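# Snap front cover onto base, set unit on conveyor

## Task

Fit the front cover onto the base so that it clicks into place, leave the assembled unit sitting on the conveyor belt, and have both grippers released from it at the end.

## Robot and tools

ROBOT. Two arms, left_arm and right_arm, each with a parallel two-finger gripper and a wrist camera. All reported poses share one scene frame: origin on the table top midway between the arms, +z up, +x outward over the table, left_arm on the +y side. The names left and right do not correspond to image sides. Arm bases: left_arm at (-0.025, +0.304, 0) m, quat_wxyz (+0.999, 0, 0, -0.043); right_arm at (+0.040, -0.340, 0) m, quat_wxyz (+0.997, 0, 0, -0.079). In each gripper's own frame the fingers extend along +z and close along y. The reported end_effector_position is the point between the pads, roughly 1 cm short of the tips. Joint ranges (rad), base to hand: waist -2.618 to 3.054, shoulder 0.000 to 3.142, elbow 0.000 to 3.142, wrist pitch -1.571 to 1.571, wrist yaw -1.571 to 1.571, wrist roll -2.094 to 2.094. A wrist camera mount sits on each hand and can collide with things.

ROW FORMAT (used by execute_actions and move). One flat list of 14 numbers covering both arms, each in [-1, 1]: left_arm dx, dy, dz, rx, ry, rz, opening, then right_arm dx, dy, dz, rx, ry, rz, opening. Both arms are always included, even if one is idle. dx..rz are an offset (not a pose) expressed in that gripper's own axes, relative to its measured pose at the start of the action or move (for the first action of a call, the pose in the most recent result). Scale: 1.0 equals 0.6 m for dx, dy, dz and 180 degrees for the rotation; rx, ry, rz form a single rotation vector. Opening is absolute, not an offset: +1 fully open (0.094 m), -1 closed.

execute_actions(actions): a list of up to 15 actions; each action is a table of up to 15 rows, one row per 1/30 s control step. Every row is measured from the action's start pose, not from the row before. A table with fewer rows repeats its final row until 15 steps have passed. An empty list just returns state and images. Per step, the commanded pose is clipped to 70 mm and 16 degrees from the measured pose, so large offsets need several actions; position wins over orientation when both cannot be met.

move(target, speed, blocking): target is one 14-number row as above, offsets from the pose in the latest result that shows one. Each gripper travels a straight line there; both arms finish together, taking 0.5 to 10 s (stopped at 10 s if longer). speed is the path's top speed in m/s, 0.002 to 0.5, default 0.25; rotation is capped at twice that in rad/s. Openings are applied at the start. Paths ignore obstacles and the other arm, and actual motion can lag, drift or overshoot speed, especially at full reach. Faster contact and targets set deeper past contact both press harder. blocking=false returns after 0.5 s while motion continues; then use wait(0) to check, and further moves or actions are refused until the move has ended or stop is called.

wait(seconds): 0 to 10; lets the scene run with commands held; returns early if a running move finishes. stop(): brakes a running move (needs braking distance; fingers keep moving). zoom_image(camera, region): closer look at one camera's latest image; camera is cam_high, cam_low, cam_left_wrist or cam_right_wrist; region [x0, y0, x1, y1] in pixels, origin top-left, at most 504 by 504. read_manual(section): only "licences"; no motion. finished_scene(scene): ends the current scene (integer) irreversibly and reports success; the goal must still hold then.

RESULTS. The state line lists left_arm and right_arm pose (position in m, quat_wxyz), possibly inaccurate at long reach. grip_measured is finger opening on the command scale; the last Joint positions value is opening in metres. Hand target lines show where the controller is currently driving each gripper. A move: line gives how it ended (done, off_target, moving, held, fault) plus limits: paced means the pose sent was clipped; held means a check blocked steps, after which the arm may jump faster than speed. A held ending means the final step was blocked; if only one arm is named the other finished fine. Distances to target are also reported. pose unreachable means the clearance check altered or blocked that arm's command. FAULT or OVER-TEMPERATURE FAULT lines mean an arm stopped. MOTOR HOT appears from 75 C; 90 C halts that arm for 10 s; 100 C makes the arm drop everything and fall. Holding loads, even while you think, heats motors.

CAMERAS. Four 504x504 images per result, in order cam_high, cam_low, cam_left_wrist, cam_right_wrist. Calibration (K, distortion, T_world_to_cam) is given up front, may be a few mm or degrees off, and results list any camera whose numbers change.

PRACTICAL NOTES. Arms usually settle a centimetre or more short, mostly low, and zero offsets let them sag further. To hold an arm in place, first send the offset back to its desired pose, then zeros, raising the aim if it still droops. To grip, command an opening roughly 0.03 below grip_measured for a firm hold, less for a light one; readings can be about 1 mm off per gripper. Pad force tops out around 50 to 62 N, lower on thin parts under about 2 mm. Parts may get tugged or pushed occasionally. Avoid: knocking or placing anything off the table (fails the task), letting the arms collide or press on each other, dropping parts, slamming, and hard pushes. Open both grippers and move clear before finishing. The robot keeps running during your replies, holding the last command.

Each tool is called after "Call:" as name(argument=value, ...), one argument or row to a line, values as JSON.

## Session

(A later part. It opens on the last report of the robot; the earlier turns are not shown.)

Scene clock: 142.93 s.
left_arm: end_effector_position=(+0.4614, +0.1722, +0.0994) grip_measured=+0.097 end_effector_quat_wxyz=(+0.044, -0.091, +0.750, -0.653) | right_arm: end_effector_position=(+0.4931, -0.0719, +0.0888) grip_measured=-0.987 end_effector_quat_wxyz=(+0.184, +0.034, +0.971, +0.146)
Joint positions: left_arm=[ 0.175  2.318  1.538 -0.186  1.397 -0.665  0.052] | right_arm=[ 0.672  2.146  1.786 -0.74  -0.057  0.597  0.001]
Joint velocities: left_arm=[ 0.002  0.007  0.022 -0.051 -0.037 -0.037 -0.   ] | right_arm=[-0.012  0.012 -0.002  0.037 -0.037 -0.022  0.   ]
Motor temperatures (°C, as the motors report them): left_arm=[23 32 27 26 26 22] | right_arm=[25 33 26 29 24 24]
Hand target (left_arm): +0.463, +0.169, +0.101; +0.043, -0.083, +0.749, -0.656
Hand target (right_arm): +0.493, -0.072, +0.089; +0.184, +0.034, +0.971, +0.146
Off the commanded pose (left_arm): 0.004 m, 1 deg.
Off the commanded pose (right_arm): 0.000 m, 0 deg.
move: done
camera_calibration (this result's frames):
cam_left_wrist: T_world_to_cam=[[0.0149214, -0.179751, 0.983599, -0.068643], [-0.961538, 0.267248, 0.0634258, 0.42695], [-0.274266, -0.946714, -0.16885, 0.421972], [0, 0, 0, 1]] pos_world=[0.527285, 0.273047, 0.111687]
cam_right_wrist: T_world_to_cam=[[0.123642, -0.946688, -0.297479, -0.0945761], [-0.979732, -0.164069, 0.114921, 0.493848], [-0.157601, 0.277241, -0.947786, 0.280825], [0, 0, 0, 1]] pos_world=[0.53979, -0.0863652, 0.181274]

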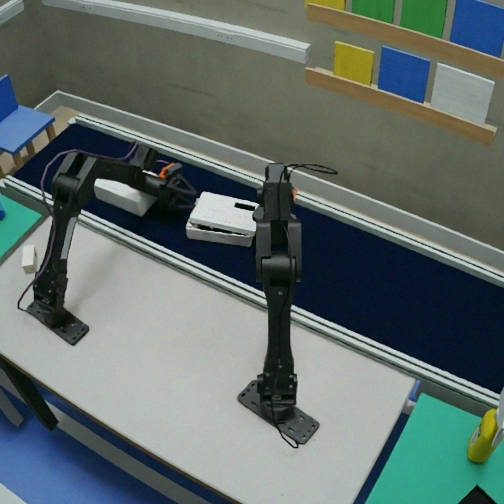

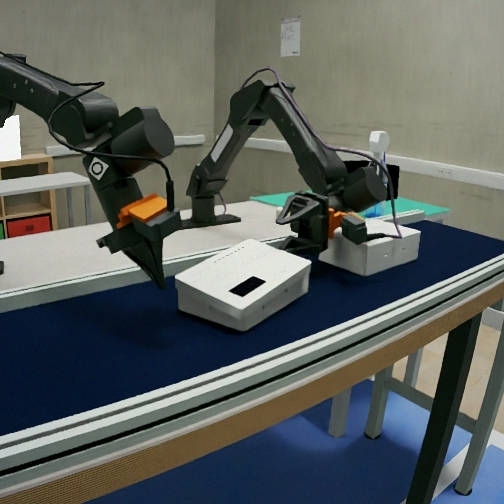

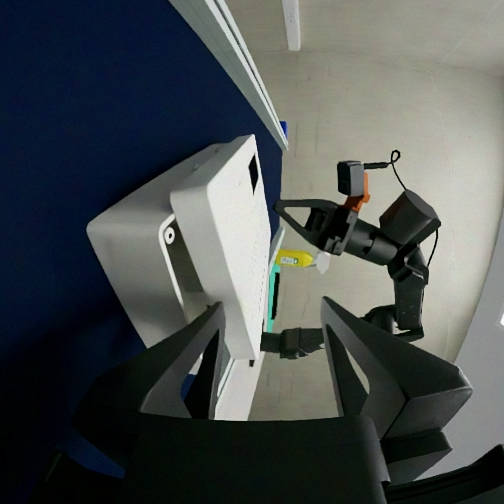

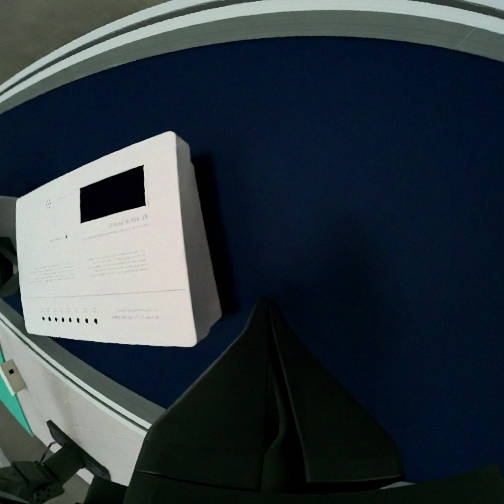

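Lower slightly and advance 2.5 cm, then close.

Call:
move(
  target=[0,0.006,0.042,0,0,0,0.1, 0,0,0,0,0,0,-1],
  speed=0.04,
)

Call:
move(
  target=[0,0,0,0,0,0,-0.75, 0,0,0,0,0,0,-1],
  speed=0.04,
)

Scene clock: 144.03 s.
left_arm: end_effector_position=(+0.4675, +0.1546, +0.0983) grip_measured=+0.097 end_effector_quat_wxyz=(+0.046, -0.093, +0.750, -0.653) | right_arm: end_effector_position=(+0.4931, -0.0719, +0.0888) grip_measured=-0.987 end_effector_quat_wxyz=(+0.184, +0.034, +0.971, +0.146)
Joint positions: left_arm=[ 0.135  2.318  1.497  0.029  1.368 -0.843  0.052] | right_arm=[ 0.672  2.146  1.786 -0.74  -0.057  0.597  0.001]
Joint velocities: left_arm=[ 0.007  0.007 -0.017  0.066  0.037 -0.095 -0.   ] | right_arm=[ 0.007 -0.012 -0.002  0.022 -0.051 -0.007  0.001]
Motor temperatures (°C, as the motors report them): left_arm=[23 32 27 26 26 22] | right_arm=[25 33 26 29 24 24]
Hand target (left_arm): +0.465, +0.148, +0.092; +0.043, -0.090, +0.751, -0.652
Hand target (right_arm): +0.493, -0.072, +0.089; +0.184, +0.034, +0.971, +0.146
Off the commanded pose (left_arm): 0.009 m, 0 deg.
Off the commanded pose (right_arm): 0.000 m, 0 deg.
move: done
camera_calibration (this result's frames):
cam_left_wrist: T_world_to_cam=[[0.0157265, -0.180746, 0.983404, -0.0710296], [-0.962674, 0.263052, 0.063743, 0.438699], [-0.270208, -0.9477, -0.169862, 0.405081], [0, 0, 0, 1]] pos_world=[0.532897, 0.255656, 0.110695]
cam_right_wrist: T_world_to_cam=[[0.123642, -0.946688, -0.297479, -0.0945761], [-0.979732, -0.164069, 0.114921, 0.493848], [-0.157601, 0.277241, -0.947786, 0.280825], [0, 0, 0, 1]] pos_world=[0.53979, -0.0863652, 0.181274]

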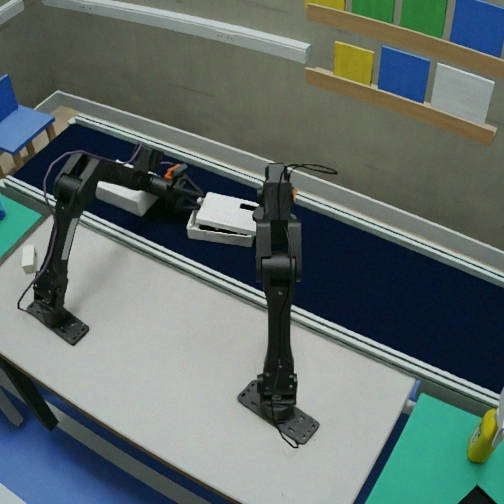

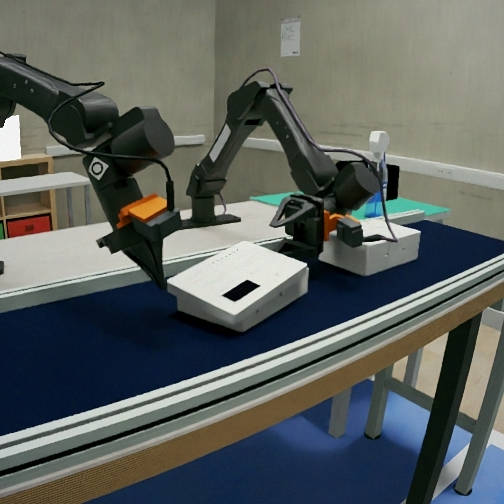

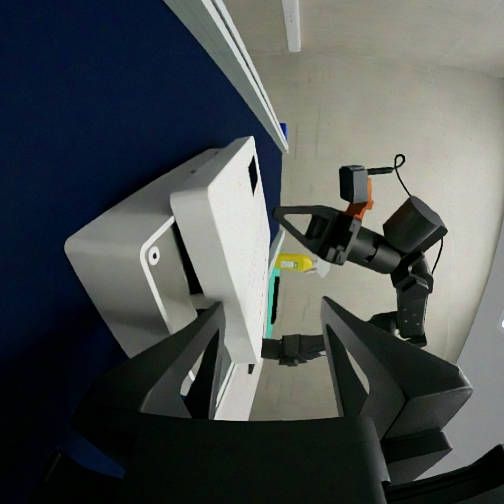

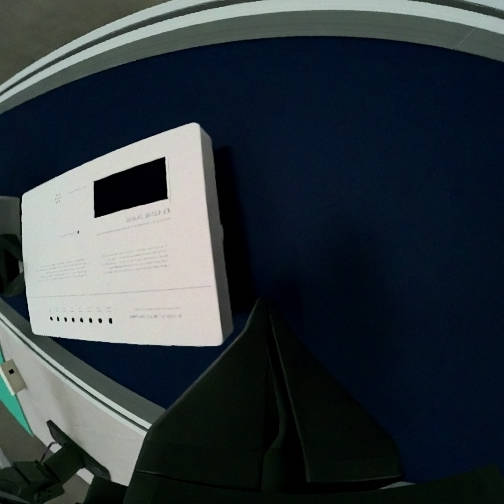

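Scene clock: 144.53 s.
left_arm: end_effector_position=(+0.4676, +0.1546, +0.0983) grip_measured=-0.747 end_effector_quat_wxyz=(+0.046, -0.093, +0.750, -0.653) | right_arm: end_effector_position=(+0.4931, -0.0719, +0.0888) grip_measured=-0.987 end_effector_quat_wxyz=(+0.184, +0.034, +0.971, +0.146)
Joint positions: left_arm=[ 0.135  2.318  1.497  0.03   1.368 -0.844  0.012] | right_arm=[ 0.672  2.146  1.786 -0.74  -0.057  0.597  0.001]
Joint velocities: left_arm=[ 0.002 -0.002  0.002  0.022 -0.022 -0.022 -0.001] | right_arm=[-0.002  0.002  0.002 -0.051 -0.007 -0.022 -0.001]
Motor temperatures (°C, as the motors report them): left_arm=[23 32 27 26 26 22] | right_arm=[25 33 26 29 24 24]
Hand target (left_arm): +0.468, +0.155, +0.098; +0.046, -0.093, +0.750, -0.653
Hand target (right_arm): +0.493, -0.072, +0.089; +0.184, +0.034, +0.971, +0.146
Off the commanded pose (left_arm): 0.000 m, 0 deg.
Off the commanded pose (right_arm): 0.000 m, 0 deg.
move: done
camera_calibration (this result's frames):
cam_left_wrist: T_world_to_cam=[[0.0165977, -0.181019, 0.98334, -0.0713474], [-0.962824, 0.262307, 0.0645383, 0.438944], [-0.269619, -0.947854, -0.169935, 0.404904], [0, 0, 0, 1]] pos_world=[0.53298, 0.255737, 0.110638]
cam_right_wrist: T_world_to_cam=[[0.123642, -0.946688, -0.297479, -0.0945761], [-0.979732, -0.164069, 0.114921, 0.493848], [-0.157601, 0.277241, -0.947786, 0.280825], [0, 0, 0, 1]] pos_world=[0.53979, -0.0863652, 0.181274]

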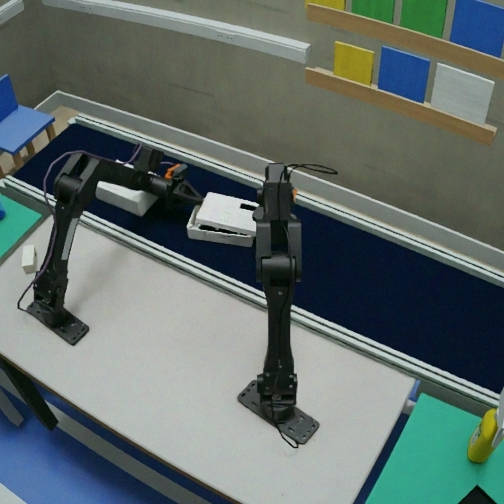

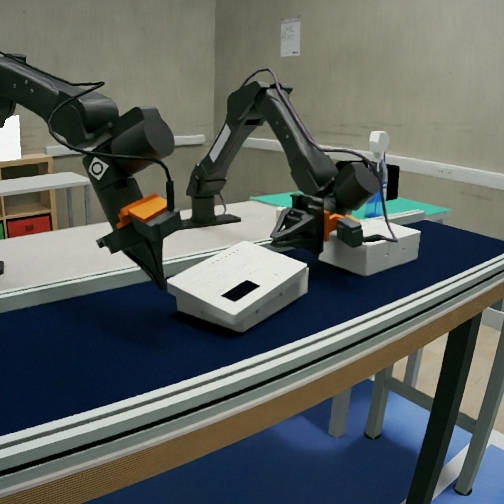

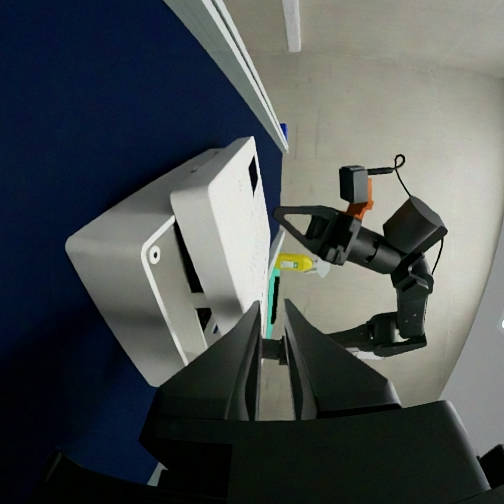

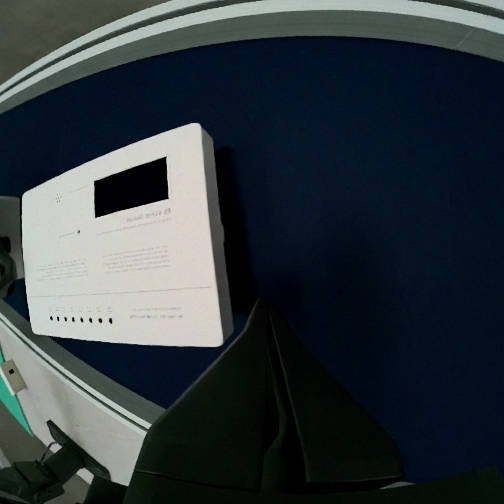

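Call:
move(
  target=[0,-0.08,-0.12,0,0,0,-1, -0.04,-0.095,-0.015,-0.41,0,0,0.1],
  speed=0.2,
)

Scene clock: 149.10 s.
left_arm: end_effector_position=(+0.4566, +0.2139, +0.1521) grip_measured=-0.997 end_effector_quat_wxyz=(+0.045, -0.101, +0.757, -0.644) | right_arm: end_effector_position=(+0.5112, -0.1270, +0.0881) grip_measured=+0.098 end_effector_quat_wxyz=(+0.170, -0.080, +0.689, +0.700)
Joint positions: left_arm=[ 0.265  2.321  1.839 -0.954  1.403 -0.2    0.   ] | right_arm=[ 0.237  2.515  1.33   1.366 -1.366  1.395  0.052]
Joint velocities: left_arm=[ 0.002 -0.007  0.002  0.007 -0.007  0.022 -0.   ] | right_arm=[-0.002  0.027 -0.017  0.125 -0.051  0.125 -0.001]
Motor temperatures (°C, as the motors report them): left_arm=[23 33 27 26 26 22] | right_arm=[25 33 26 29 24 24]
Hand target (left_arm): +0.459, +0.218, +0.157; +0.051, -0.098, +0.748, -0.654
Hand target (right_arm): +0.512, -0.131, +0.086; +0.175, -0.078, +0.687, +0.701
Off the commanded pose (left_arm): 0.006 m, 2 deg.
Off the commanded pose (right_arm): 0.005 m, 0 deg.
move: done
camera_calibration (this result's frames):
cam_left_wrist: T_world_to_cam=[[0.0324104, -0.200237, 0.979211, -0.115805], [-0.96445, 0.250822, 0.083212, 0.409646], [-0.26227, -0.947097, -0.184989, 0.466004], [0, 0, 0, 1]] pos_world=[0.521055, 0.315414, 0.165516]
cam_right_wrist: T_world_to_cam=[[0.467237, 0.0281409, -0.883684, -0.14936], [-0.807305, -0.393939, -0.439398, 0.434179], [-0.360483, 0.918706, -0.161345, 0.414189], [0, 0, 0, 1]] pos_world=[0.56961, -0.205274, 0.125618]

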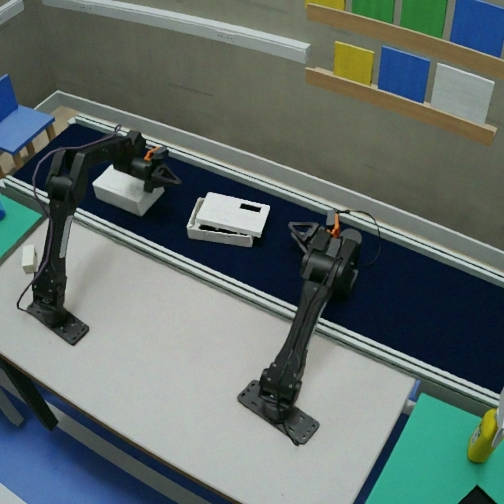

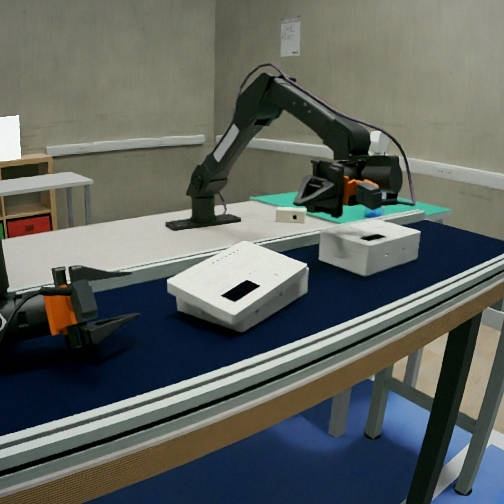

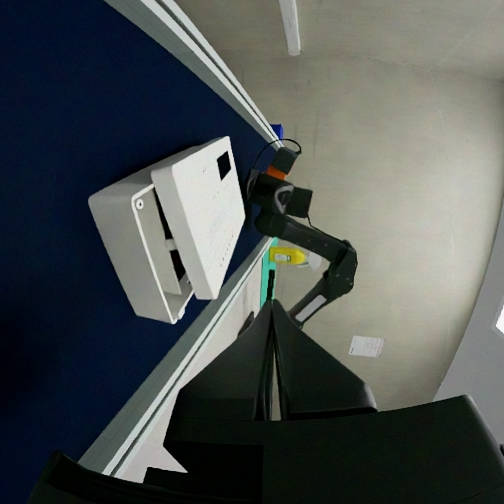

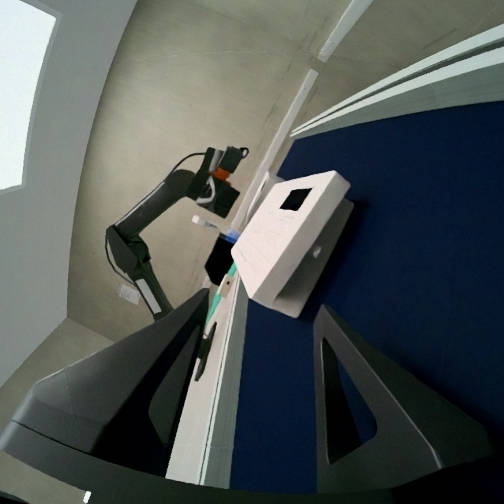

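Call:
move(
  target=[0,0,0,0,0,0,-1, -0.02,0,0,0,0.1,0.14,0.1],
  speed=0.2,
)

Scene clock: 151.20 s.
left_arm: end_effector_position=(+0.4564, +0.2139, +0.1519) grip_measured=-0.997 end_effector_quat_wxyz=(+0.043, -0.103, +0.757, -0.644) | right_arm: end_effector_position=(+0.5169, -0.1229, +0.0906) grip_measured=+0.098 end_effector_quat_wxyz=(-0.051, +0.012, +0.706, +0.706)
Joint positions: left_arm=[ 0.265  2.321  1.84  -0.958  1.401 -0.201  0.   ] | right_arm=[ 0.237  2.557  1.529  1.095 -1.547  1.728  0.052]
Joint velocities: left_arm=[-0.002 -0.002 -0.027 -0.007 -0.037 -0.007 -0.   ] | right_arm=[-0.002 -0.007 -0.007  0.022  0.022  0.066  0.   ]
Motor temperatures (°C, as the motors report them): left_arm=[23 33 27 25 26 22] | right_arm=[25 33 26 29 24 24]
Hand target (left_arm): +0.457, +0.214, +0.152; +0.045, -0.101, +0.757, -0.644
Hand target (right_arm): +0.522, -0.128, +0.092; -0.050, +0.010, +0.707, +0.706
Off the commanded pose (left_arm): 0.000 m, 0 deg.
Off the commanded pose (right_arm): 0.008 m, 8 deg.
joint sent to its limit (right arm) — the command would take joint 5 (wrist yaw) past its lower limit, so that joint was sent only as far as its limit.
move: off_target (right_arm)
camera_calibration (this result's frames):
cam_left_wrist: T_world_to_cam=[[0.0368525, -0.201286, 0.978839, -0.117359], [-0.964181, 0.250302, 0.087772, 0.408741], [-0.262673, -0.947013, -0.184851, 0.466074], [0, 0, 0, 1]] pos_world=[0.52085, 0.315446, 0.165154]
cam_right_wrist: T_world_to_cam=[[0.0332491, 0.0564652, -0.997851, 0.0882701], [-0.831623, -0.552202, -0.0589576, 0.400166], [-0.554345, 0.831796, 0.0285975, 0.485164], [0, 0, 0, 1]] pos_world=[0.598801, -0.187569, 0.0977988]

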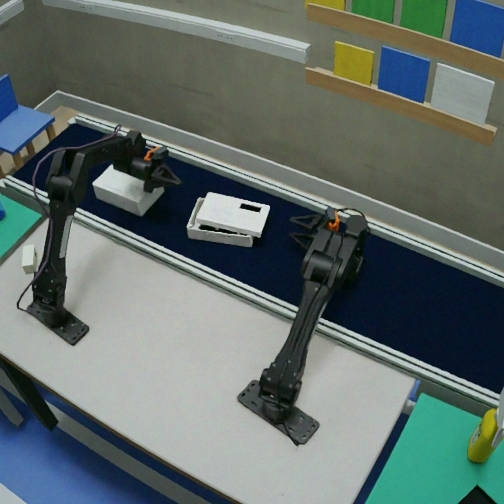

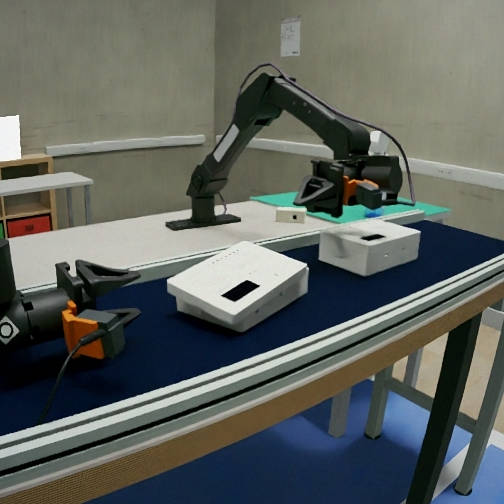

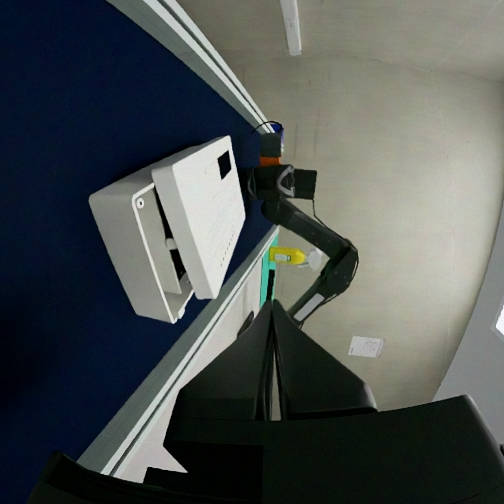

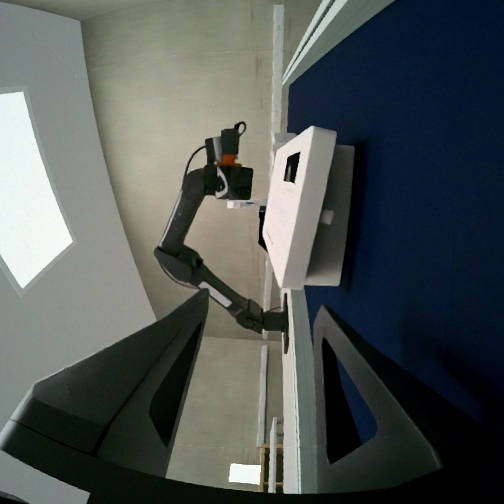

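Call:
move(
  target=[0,0,0,0,0,0,-1, 0.017,-0.025,0.1,0,0,0,0.1],
  speed=0.08,
)

Scene clock: 152.50 s.
left_arm: end_effector_position=(+0.4564, +0.2139, +0.1516) grip_measured=-0.997 end_effector_quat_wxyz=(+0.043, -0.104, +0.757, -0.643) | right_arm: end_effector_position=(+0.5038, -0.0657, +0.0871) grip_measured=+0.098 end_effector_quat_wxyz=(-0.053, +0.007, +0.705, +0.708)
Joint positions: left_arm=[ 0.265  2.321  1.84  -0.958  1.4   -0.203  0.   ] | right_arm=[ 0.357  2.557  1.51   1.097 -1.437  1.705  0.052]
Joint velocities: left_arm=[ 0.007  0.002 -0.007 -0.037 -0.037 -0.037  0.   ] | right_arm=[ 0.002 -0.002 -0.012  0.066  0.095 -0.007  0.   ]
Motor temperatures (°C, as the motors report them): left_arm=[23 33 27 25 26 22] | right_arm=[25 33 26 29 24 24]
Hand target (left_arm): +0.456, +0.214, +0.152; +0.043, -0.103, +0.757, -0.644
Hand target (right_arm): +0.501, -0.064, +0.077; -0.051, +0.012, +0.706, +0.707
Off the commanded pose (left_arm): 0.000 m, 0 deg.
Off the commanded pose (right_arm): 0.011 m, 1 deg.
move: off_target (right_arm)
camera_calibration (this result's frames):
cam_left_wrist: T_world_to_cam=[[0.0386516, -0.202429, 0.978534, -0.11762], [-0.96414, 0.249758, 0.0897503, 0.408575], [-0.262564, -0.946913, -0.185516, 0.46611], [0, 0, 0, 1]] pos_world=[0.520853, 0.315512, 0.164897]
cam_right_wrist: T_world_to_cam=[[0.0376423, 0.0622149, -0.997353, 0.0800211], [-0.825958, -0.559843, -0.0660965, 0.417834], [-0.562473, 0.826259, 0.0303131, 0.434049], [0, 0, 0, 1]] pos_world=[0.586243, -0.129694, 0.0942692]

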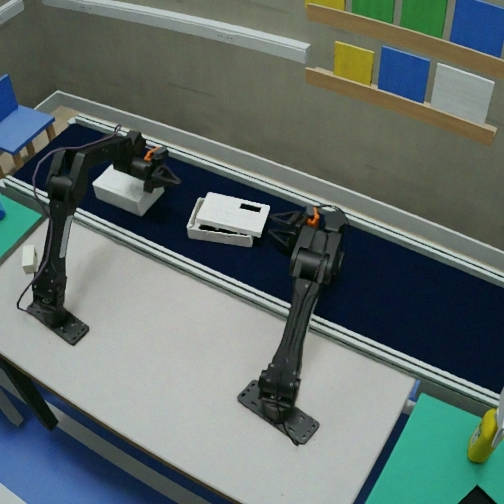

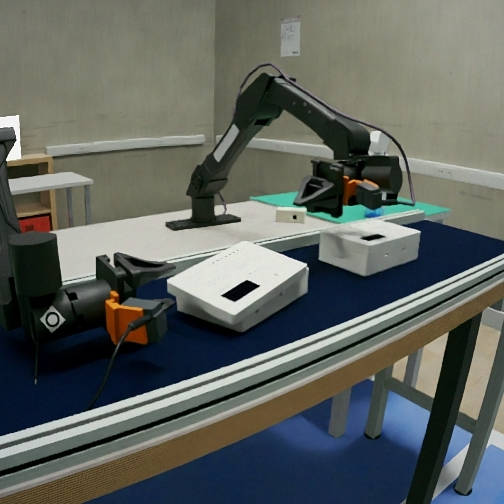

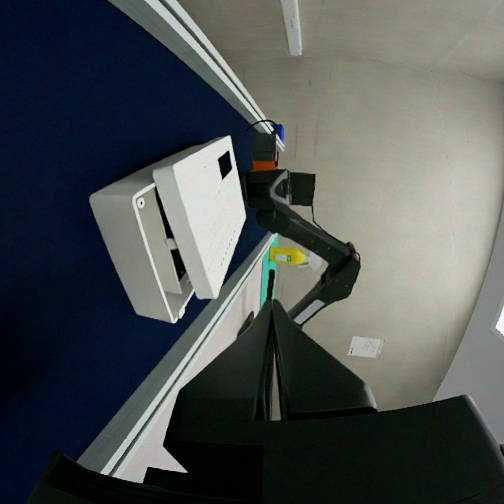

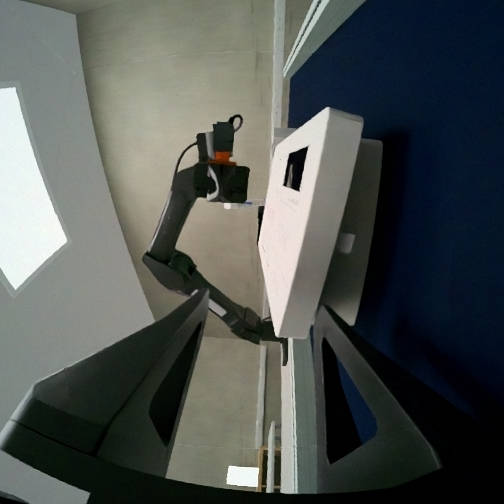

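Call:
execute_actions(
  actions=[],
)

Scene clock: 153.03 s.
left_arm: end_effector_position=(+0.4564, +0.2139, +0.1516) grip_measured=-0.997 end_effector_quat_wxyz=(+0.043, -0.104, +0.757, -0.643) | right_arm: end_effector_position=(+0.5043, -0.0657, +0.0871) grip_measured=+0.098 end_effector_quat_wxyz=(-0.051, +0.007, +0.705, +0.708)
Joint positions: left_arm=[ 0.265  2.321  1.84  -0.958  1.4   -0.203  0.   ] | right_arm=[ 0.357  2.557  1.51   1.097 -1.434  1.703  0.052]
Joint velocities: left_arm=[-0.002 -0.007 -0.012  0.037 -0.022 -0.022  0.001] | right_arm=[-0.017 -0.017 -0.002 -0.007  0.022  0.007 -0.001]
Motor temperatures (°C, as the motors report them): left_arm=[23 33 27 25 26 22] | right_arm=[25 33 26 29 24 24]
Hand target (left_arm): +0.456, +0.214, +0.152; +0.043, -0.103, +0.757, -0.644
Hand target (right_arm): +0.501, -0.064, +0.077; -0.051, +0.012, +0.706, +0.707
Off the commanded pose (left_arm): 0.000 m, 0 deg.
Off the commanded pose (right_arm): 0.011 m, 1 deg.
camera_calibration (this result's frames):
cam_left_wrist: T_world_to_cam=[[0.0386516, -0.202429, 0.978534, -0.11762], [-0.96414, 0.249758, 0.0897503, 0.408575], [-0.262564, -0.946913, -0.185516, 0.46611], [0, 0, 0, 1]] pos_world=[0.520853, 0.315512, 0.164897]
cam_right_wrist: T_world_to_cam=[[0.0396813, 0.0623625, -0.997264, 0.0789989], [-0.82733, -0.557611, -0.067789, 0.41923], [-0.560313, 0.827756, 0.0294677, 0.433374], [0, 0, 0, 1]] pos_world=[0.586532, -0.129887, 0.0944314]

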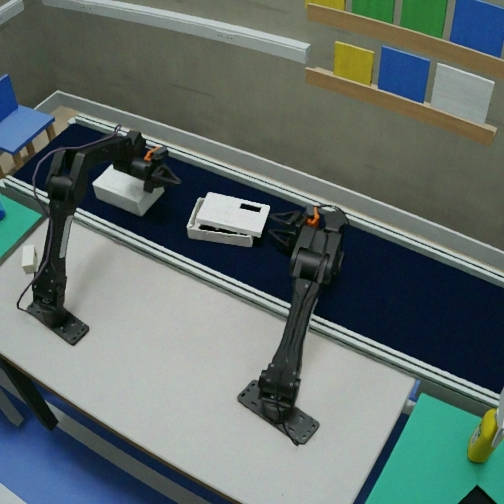

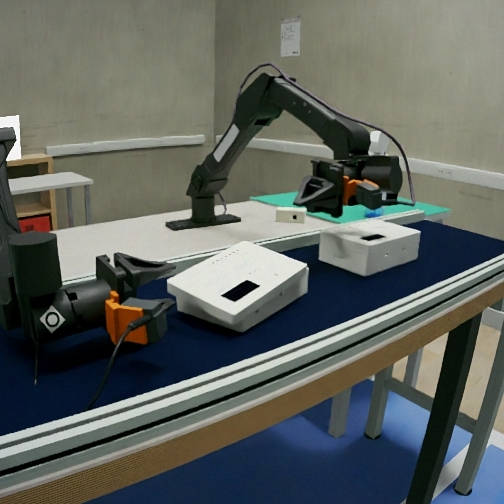

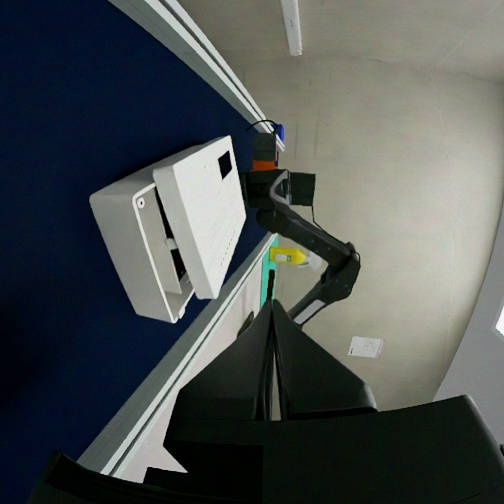

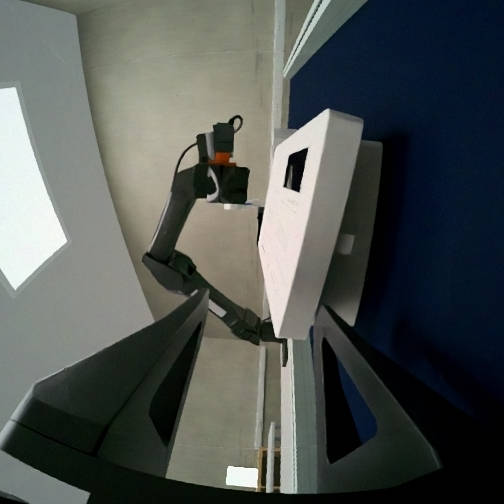

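Call:
move(
  target=[0,0,0,0,0,0,-1, 0,-0.022,0,0.08,0,0,0.1],
  speed=0.08,
)

Scene clock: 155.87 s.
left_arm: end_effector_position=(+0.4564, +0.2140, +0.1513) grip_measured=-0.997 end_effector_quat_wxyz=(+0.043, -0.104, +0.758, -0.643) | right_arm: end_effector_position=(+0.5007, -0.0720, +0.0688) grip_measured=+0.098 end_effector_quat_wxyz=(-0.056, +0.012, +0.792, +0.608)
Joint positions: left_arm=[ 0.265  2.321  1.84  -0.958  1.398 -0.204  0.   ] | right_arm=[ 0.357  2.465  1.792 -0.471 -1.287  0.551  0.052]
Joint velocities: left_arm=[ 0.012 -0.017  0.022  0.066 -0.051 -0.051  0.   ] | right_arm=[-0.007  0.002  0.017 -0.125 -0.037 -0.022  0.   ]
Motor temperatures (°C, as the motors report them): left_arm=[23 33 27 25 26 22] | right_arm=[25 33 26 29 24 24]
Hand target (left_arm): +0.456, +0.214, +0.152; +0.043, -0.104, +0.757, -0.643
Hand target (right_arm): +0.501, -0.066, +0.072; -0.053, -0.003, +0.791, +0.609
Off the commanded pose (left_arm): 0.000 m, 0 deg.
Off the commanded pose (right_arm): 0.009 m, 2 deg.
move: done
camera_calibration (this result's frames):
cam_left_wrist: T_world_to_cam=[[0.0400774, -0.203647, 0.978224, -0.117694], [-0.964114, 0.249264, 0.0913913, 0.408456], [-0.262447, -0.946782, -0.186349, 0.466162], [0, 0, 0, 1]] pos_world=[0.520858, 0.315572, 0.16467]
cam_right_wrist: T_world_to_cam=[[0.0341736, -0.201324, -0.978928, 0.0437964], [-0.819972, -0.565644, 0.0877043, 0.396609], [-0.571382, 0.799697, -0.18441, 0.455382], [0, 0, 0, 1]] pos_world=[0.583909, -0.131011, 0.0920663]

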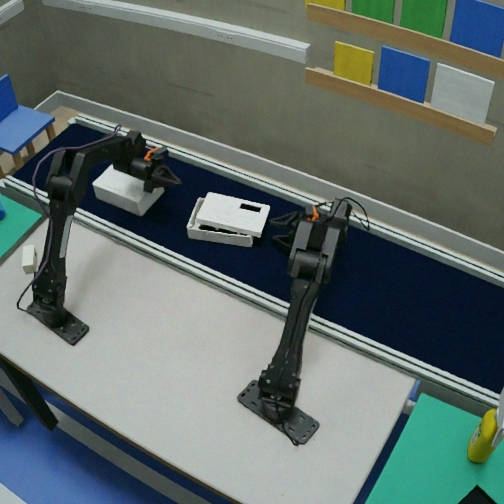

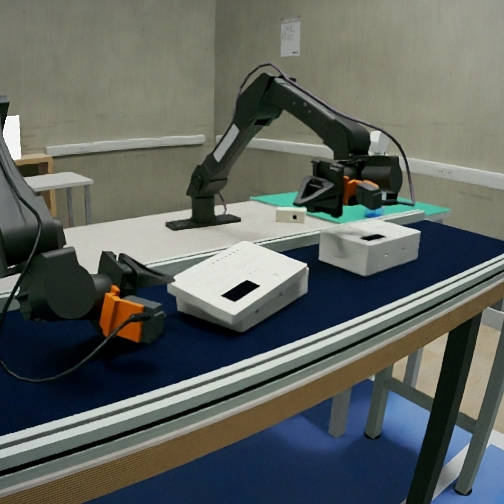

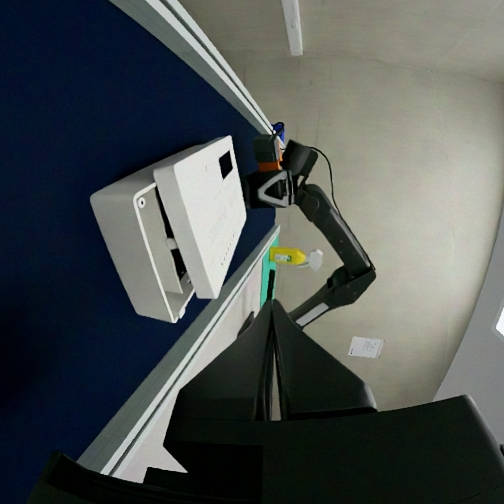

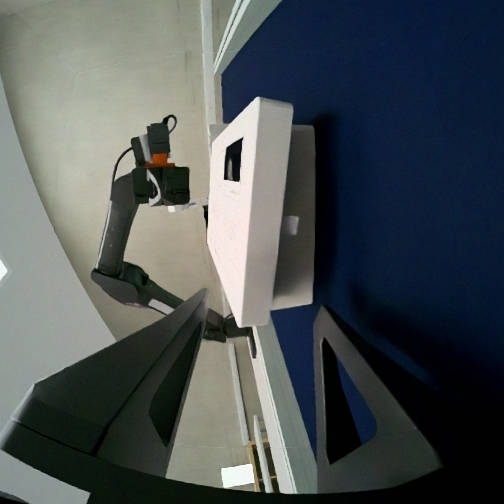

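Call:
move(
  target=[0,0,0,0,0,0,-1, 0,0.022,0.05,0,0,0,0.1],
  speed=0.06,
)

Scene clock: 157.07 s.
left_arm: end_effector_position=(+0.4565, +0.2141, +0.1510) grip_measured=-0.997 end_effector_quat_wxyz=(+0.042, -0.105, +0.758, -0.642) | right_arm: end_effector_position=(+0.5034, -0.0420, +0.0705) grip_measured=+0.098 end_effector_quat_wxyz=(-0.058, +0.017, +0.793, +0.607)
Joint positions: left_arm=[ 0.265  2.321  1.84  -0.958  1.396 -0.205  0.   ] | right_arm=[ 0.416  2.465  1.776 -0.281 -1.254  0.741  0.052]
Joint velocities: left_arm=[-0.012  0.007  0.012 -0.022  0.007  0.11   0.   ] | right_arm=[-0.002 -0.017  0.007  0.022  0.022  0.051 -0.   ]
Motor temperatures (°C, as the motors report them): left_arm=[23 33 27 25 26 22] | right_arm=[25 33 26 29 24 24]
Hand target (left_arm): +0.456, +0.214, +0.151; +0.043, -0.104, +0.758, -0.643
Hand target (right_arm): +0.500, -0.039, +0.075; -0.056, +0.012, +0.792, +0.608
Off the commanded pose (left_arm): 0.000 m, 0 deg.
Off the commanded pose (right_arm): 0.006 m, 1 deg.
move: done
camera_calibration (this result's frames):
cam_left_wrist: T_world_to_cam=[[0.0419531, -0.20515, 0.977831, -0.117832], [-0.964073, 0.248627, 0.0935251, 0.408297], [-0.262302, -0.946625, -0.187349, 0.466222], [0, 0, 0, 1]] pos_world=[0.520863, 0.31565, 0.16438]
cam_right_wrist: T_world_to_cam=[[0.0241364, -0.204597, -0.978549, 0.0562917], [-0.822651, -0.560237, 0.0968443, 0.416542], [-0.568034, 0.802667, -0.181834, 0.431446], [0, 0, 0, 1]] pos_world=[0.586386, -0.101428, 0.0931958]

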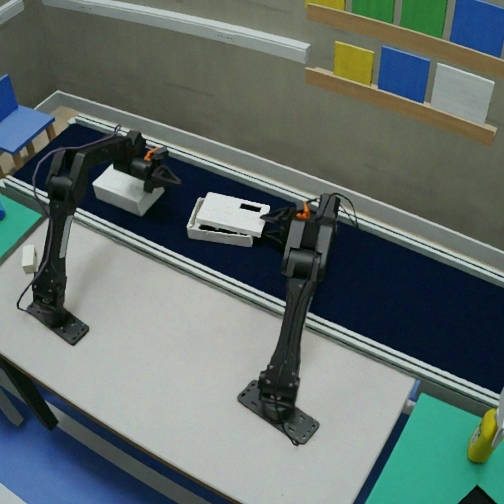

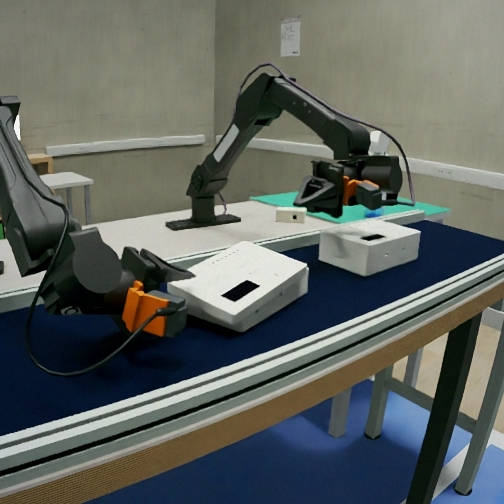

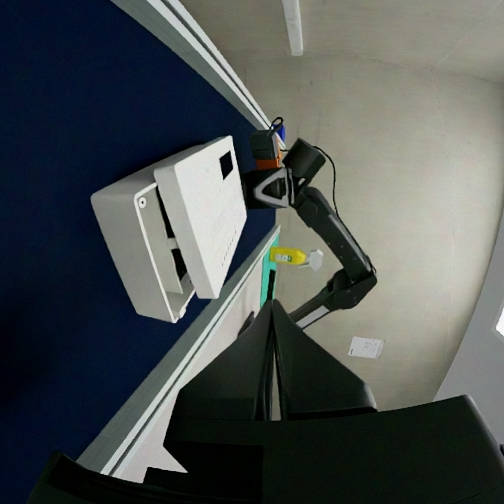

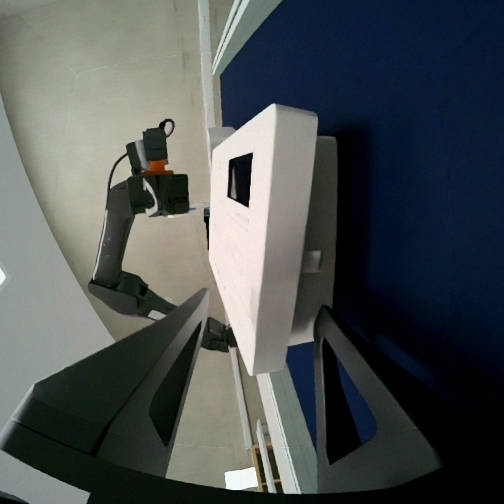

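Close.

Call:
move(
  target=[0,0,0,0,0,0,-1, 0,0.012,0.005,0,0,0,-0.75],
  speed=0.05,
)

Call:
move(
  target=[0,0,0,0,0,0,-1, 0,0.06,-0.018,0,0,0,-0.75],
  speed=0.06,
)

Scene clock: 157.87 s.
left_arm: end_effector_position=(+0.4565, +0.2141, +0.1507) grip_measured=-0.997 end_effector_quat_wxyz=(+0.042, -0.106, +0.759, -0.641) | right_arm: end_effector_position=(+0.5039, -0.0419, +0.0704) grip_measured=-0.630 end_effector_quat_wxyz=(-0.062, +0.023, +0.793, +0.606)
Joint positions: left_arm=[ 0.265  2.321  1.84  -0.958  1.395 -0.207  0.   ] | right_arm=[ 0.416  2.465  1.776 -0.278 -1.252  0.758  0.017]
Joint velocities: left_arm=[ 0.002 -0.007 -0.007  0.037  0.066 -0.037 -0.   ] | right_arm=[-0.002 -0.002  0.007  0.051  0.066  0.007  0.002]
Motor temperatures (°C, as the motors report them): left_arm=[23 33 27 25 26 22] | right_arm=[25 33 26 29 24 24]
Hand target (left_arm): +0.456, +0.214, +0.151; +0.042, -0.105, +0.758, -0.642
Hand target (right_arm): +0.504, -0.037, +0.077; -0.058, +0.017, +0.793, +0.607
Off the commanded pose (left_arm): 0.000 m, 0 deg.
Off the commanded pose (right_arm): 0.008 m, 1 deg.
move: done
camera_calibration (this result's frames):
cam_left_wrist: T_world_to_cam=[[0.0437524, -0.206289, 0.977513, -0.118092], [-0.964024, 0.248069, 0.0954996, 0.408133], [-0.262191, -0.946524, -0.188013, 0.466257], [0, 0, 0, 1]] pos_world=[0.520865, 0.315717, 0.164123]
cam_right_wrist: T_world_to_cam=[[0.010459, -0.206509, -0.978389, 0.0630654], [-0.824407, -0.555513, 0.108439, 0.417282], [-0.565901, 0.805456, -0.176058, 0.430361], [0, 0, 0, 1]] pos_world=[0.586892, -0.101808, 0.0922211]

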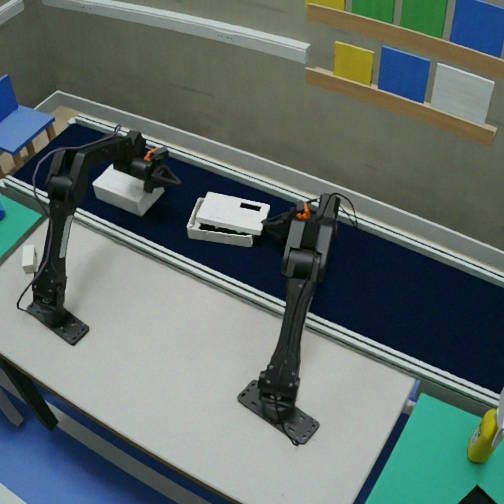

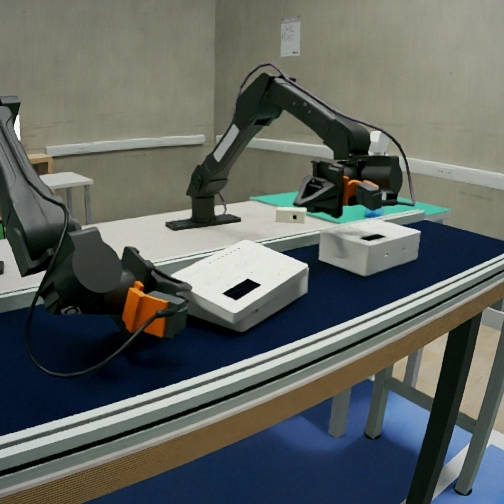

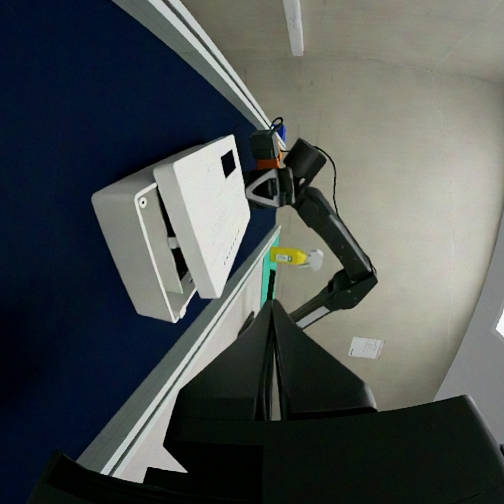

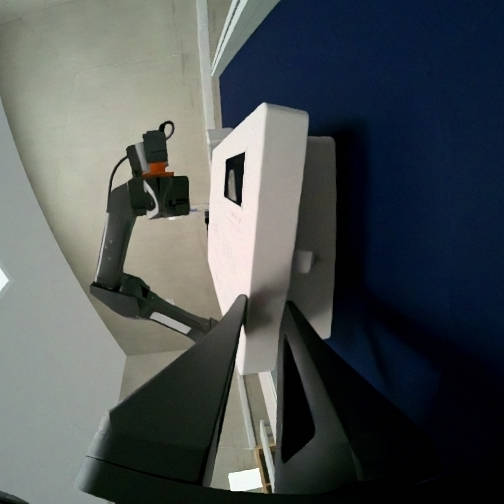

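Scene clock: 159.00 s.
left_arm: end_effector_position=(+0.4565, +0.2142, +0.1505) grip_measured=-0.997 end_effector_quat_wxyz=(+0.041, -0.106, +0.759, -0.641) | right_arm: end_effector_position=(+0.5037, -0.0425, +0.0879) grip_measured=-0.635 end_effector_quat_wxyz=(-0.077, +0.039, +0.797, +0.598)
Joint positions: left_arm=[ 0.265  2.321  1.84  -0.958  1.393 -0.208  0.   ] | right_arm=[ 0.416  2.441  1.826 -0.396 -1.243  0.761  0.017]
Joint velocities: left_arm=[-0.007  0.002 -0.032 -0.022  0.051  0.051  0.   ] | right_arm=[-0.007  0.022  0.002 -0.007  0.022 -0.051 -0.   ]
Motor temperatures (°C, as the motors report them): left_arm=[23 33 27 25 26 22] | right_arm=[25 34 26 29 24 24]
Hand target (left_arm): +0.456, +0.214, +0.151; +0.042, -0.106, +0.759, -0.641
Hand target (right_arm): +0.509, -0.043, +0.108; -0.061, +0.023, +0.793, +0.606
Off the commanded pose (left_arm): 0.000 m, 0 deg.
Off the commanded pose (right_arm): 0.020 m, 3 deg.
move: off_target (right_arm)
camera_calibration (this result's frames):
cam_left_wrist: T_world_to_cam=[[0.0455516, -0.207426, 0.97719, -0.118352], [-0.963971, 0.247506, 0.0974729, 0.40797], [-0.262078, -0.946423, -0.188678, 0.466291], [0, 0, 0, 1]] pos_world=[0.520867, 0.315784, 0.163865]
cam_right_wrist: T_world_to_cam=[[-0.0331613, -0.224856, -0.973827, 0.100815], [-0.821865, -0.548306, 0.15459, 0.409834], [-0.568716, 0.805481, -0.166619, 0.434374], [0, 0, 0, 1]] pos_world=[0.587207, -0.102497, 0.107195]

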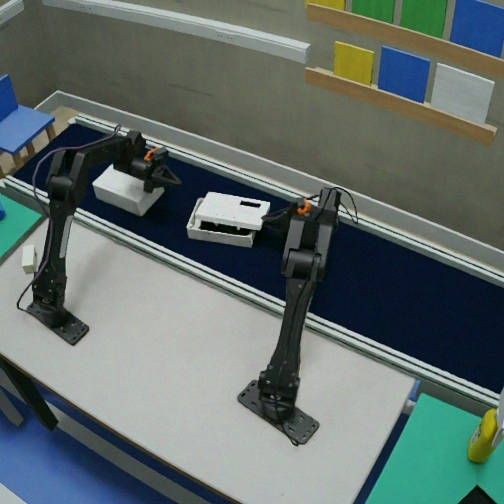

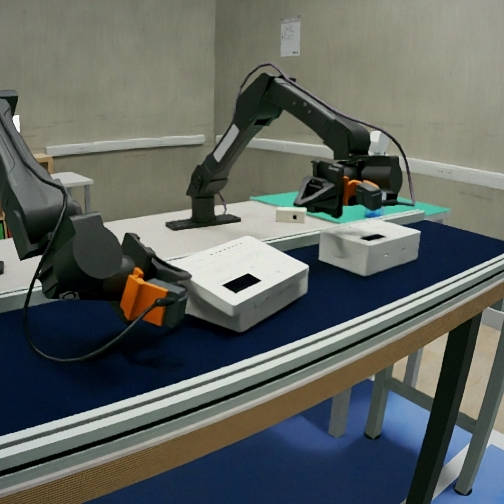

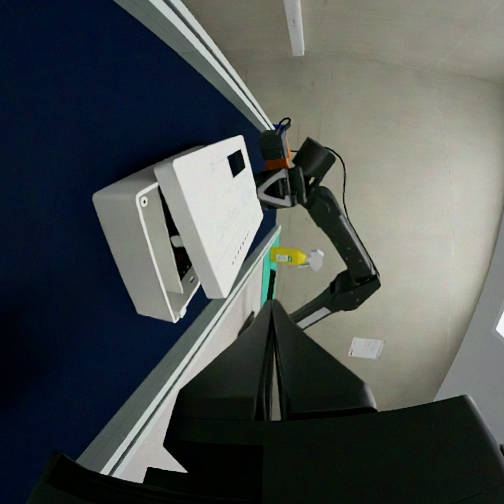

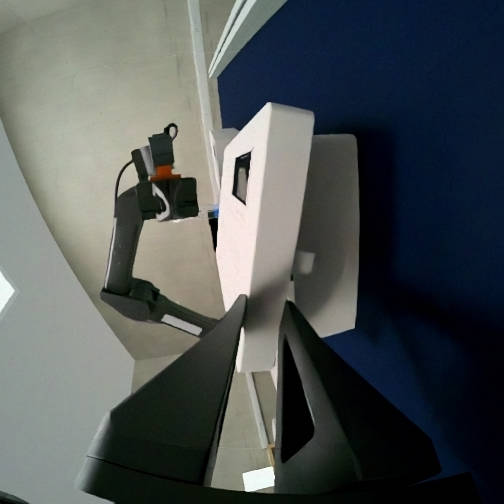

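Call:
move(
  target=[0,0,0,0,0,0,-1, 0,0.05,-0.015,-0.07,0,0,-0.75],
  speed=0.06,
)

Scene clock: 161.87 s.
left_arm: end_effector_position=(+0.4565, +0.2142, +0.1502) grip_measured=-0.997 end_effector_quat_wxyz=(+0.041, -0.107, +0.760, -0.640) | right_arm: end_effector_position=(+0.5131, -0.0357, +0.1124) grip_measured=-0.639 end_effector_quat_wxyz=(-0.074, +0.062, +0.729, +0.678)
Joint positions: left_arm=[ 0.265  2.321  1.84  -0.958  1.392 -0.209  0.   ] | right_arm=[ 0.416  2.431  1.578  0.557 -1.326  1.476  0.017]
Joint velocities: left_arm=[ 0.002 -0.002  0.017 -0.037  0.022 -0.066 -0.001] | right_arm=[-0.012  0.007  0.012  0.051  0.051 -0.037 -0.   ]
Motor temperatures (°C, as the motors report them): left_arm=[23 33 27 25 26 22] | right_arm=[25 34 26 30 24 24]
Hand target (left_arm): +0.457, +0.214, +0.150; +0.041, -0.106, +0.759, -0.641
Hand target (right_arm): +0.511, -0.042, +0.120; -0.070, +0.050, +0.725, +0.683
Off the commanded pose (left_arm): 0.000 m, 0 deg.
Off the commanded pose (right_arm): 0.010 m, 2 deg.
move: done
camera_calibration (this result's frames):
cam_left_wrist: T_world_to_cam=[[0.0469776, -0.208639, 0.976864, -0.118425], [-0.963935, 0.246995, 0.0991092, 0.407854], [-0.261959, -0.946289, -0.189511, 0.466341], [0, 0, 0, 1]] pos_world=[0.52087, 0.315847, 0.16364]
cam_right_wrist: T_world_to_cam=[[-0.0672169, -0.0194152, -0.997549, 0.153953], [-0.850364, -0.521852, 0.067456, 0.442825], [-0.521883, 0.852815, 0.0185673, 0.395151], [0, 0, 0, 1]] pos_world=[0.593134, -0.102912, 0.116368]

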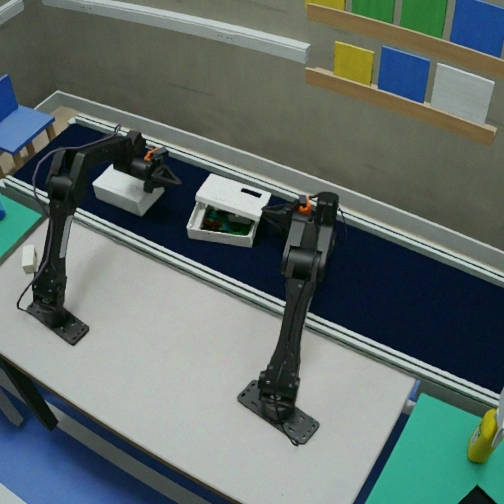

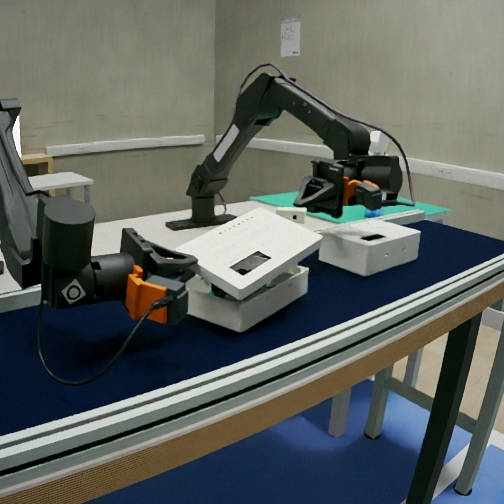

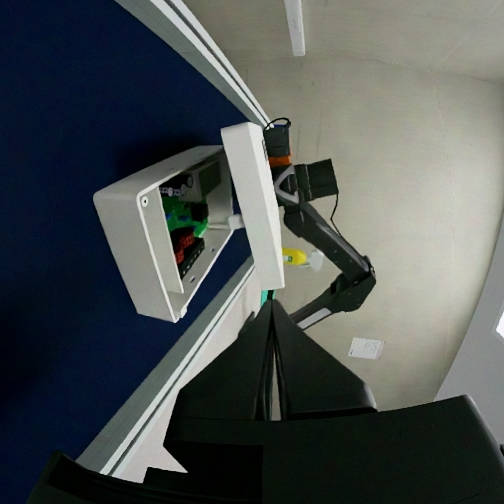

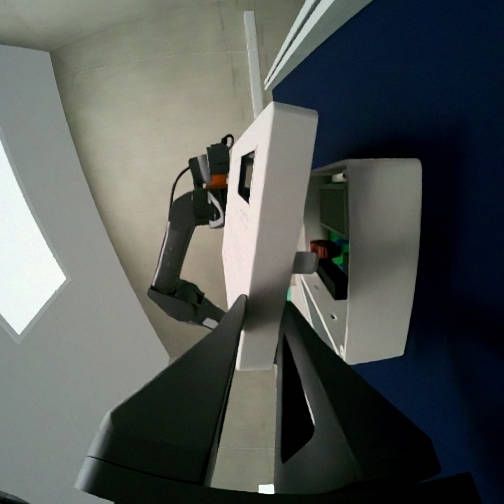

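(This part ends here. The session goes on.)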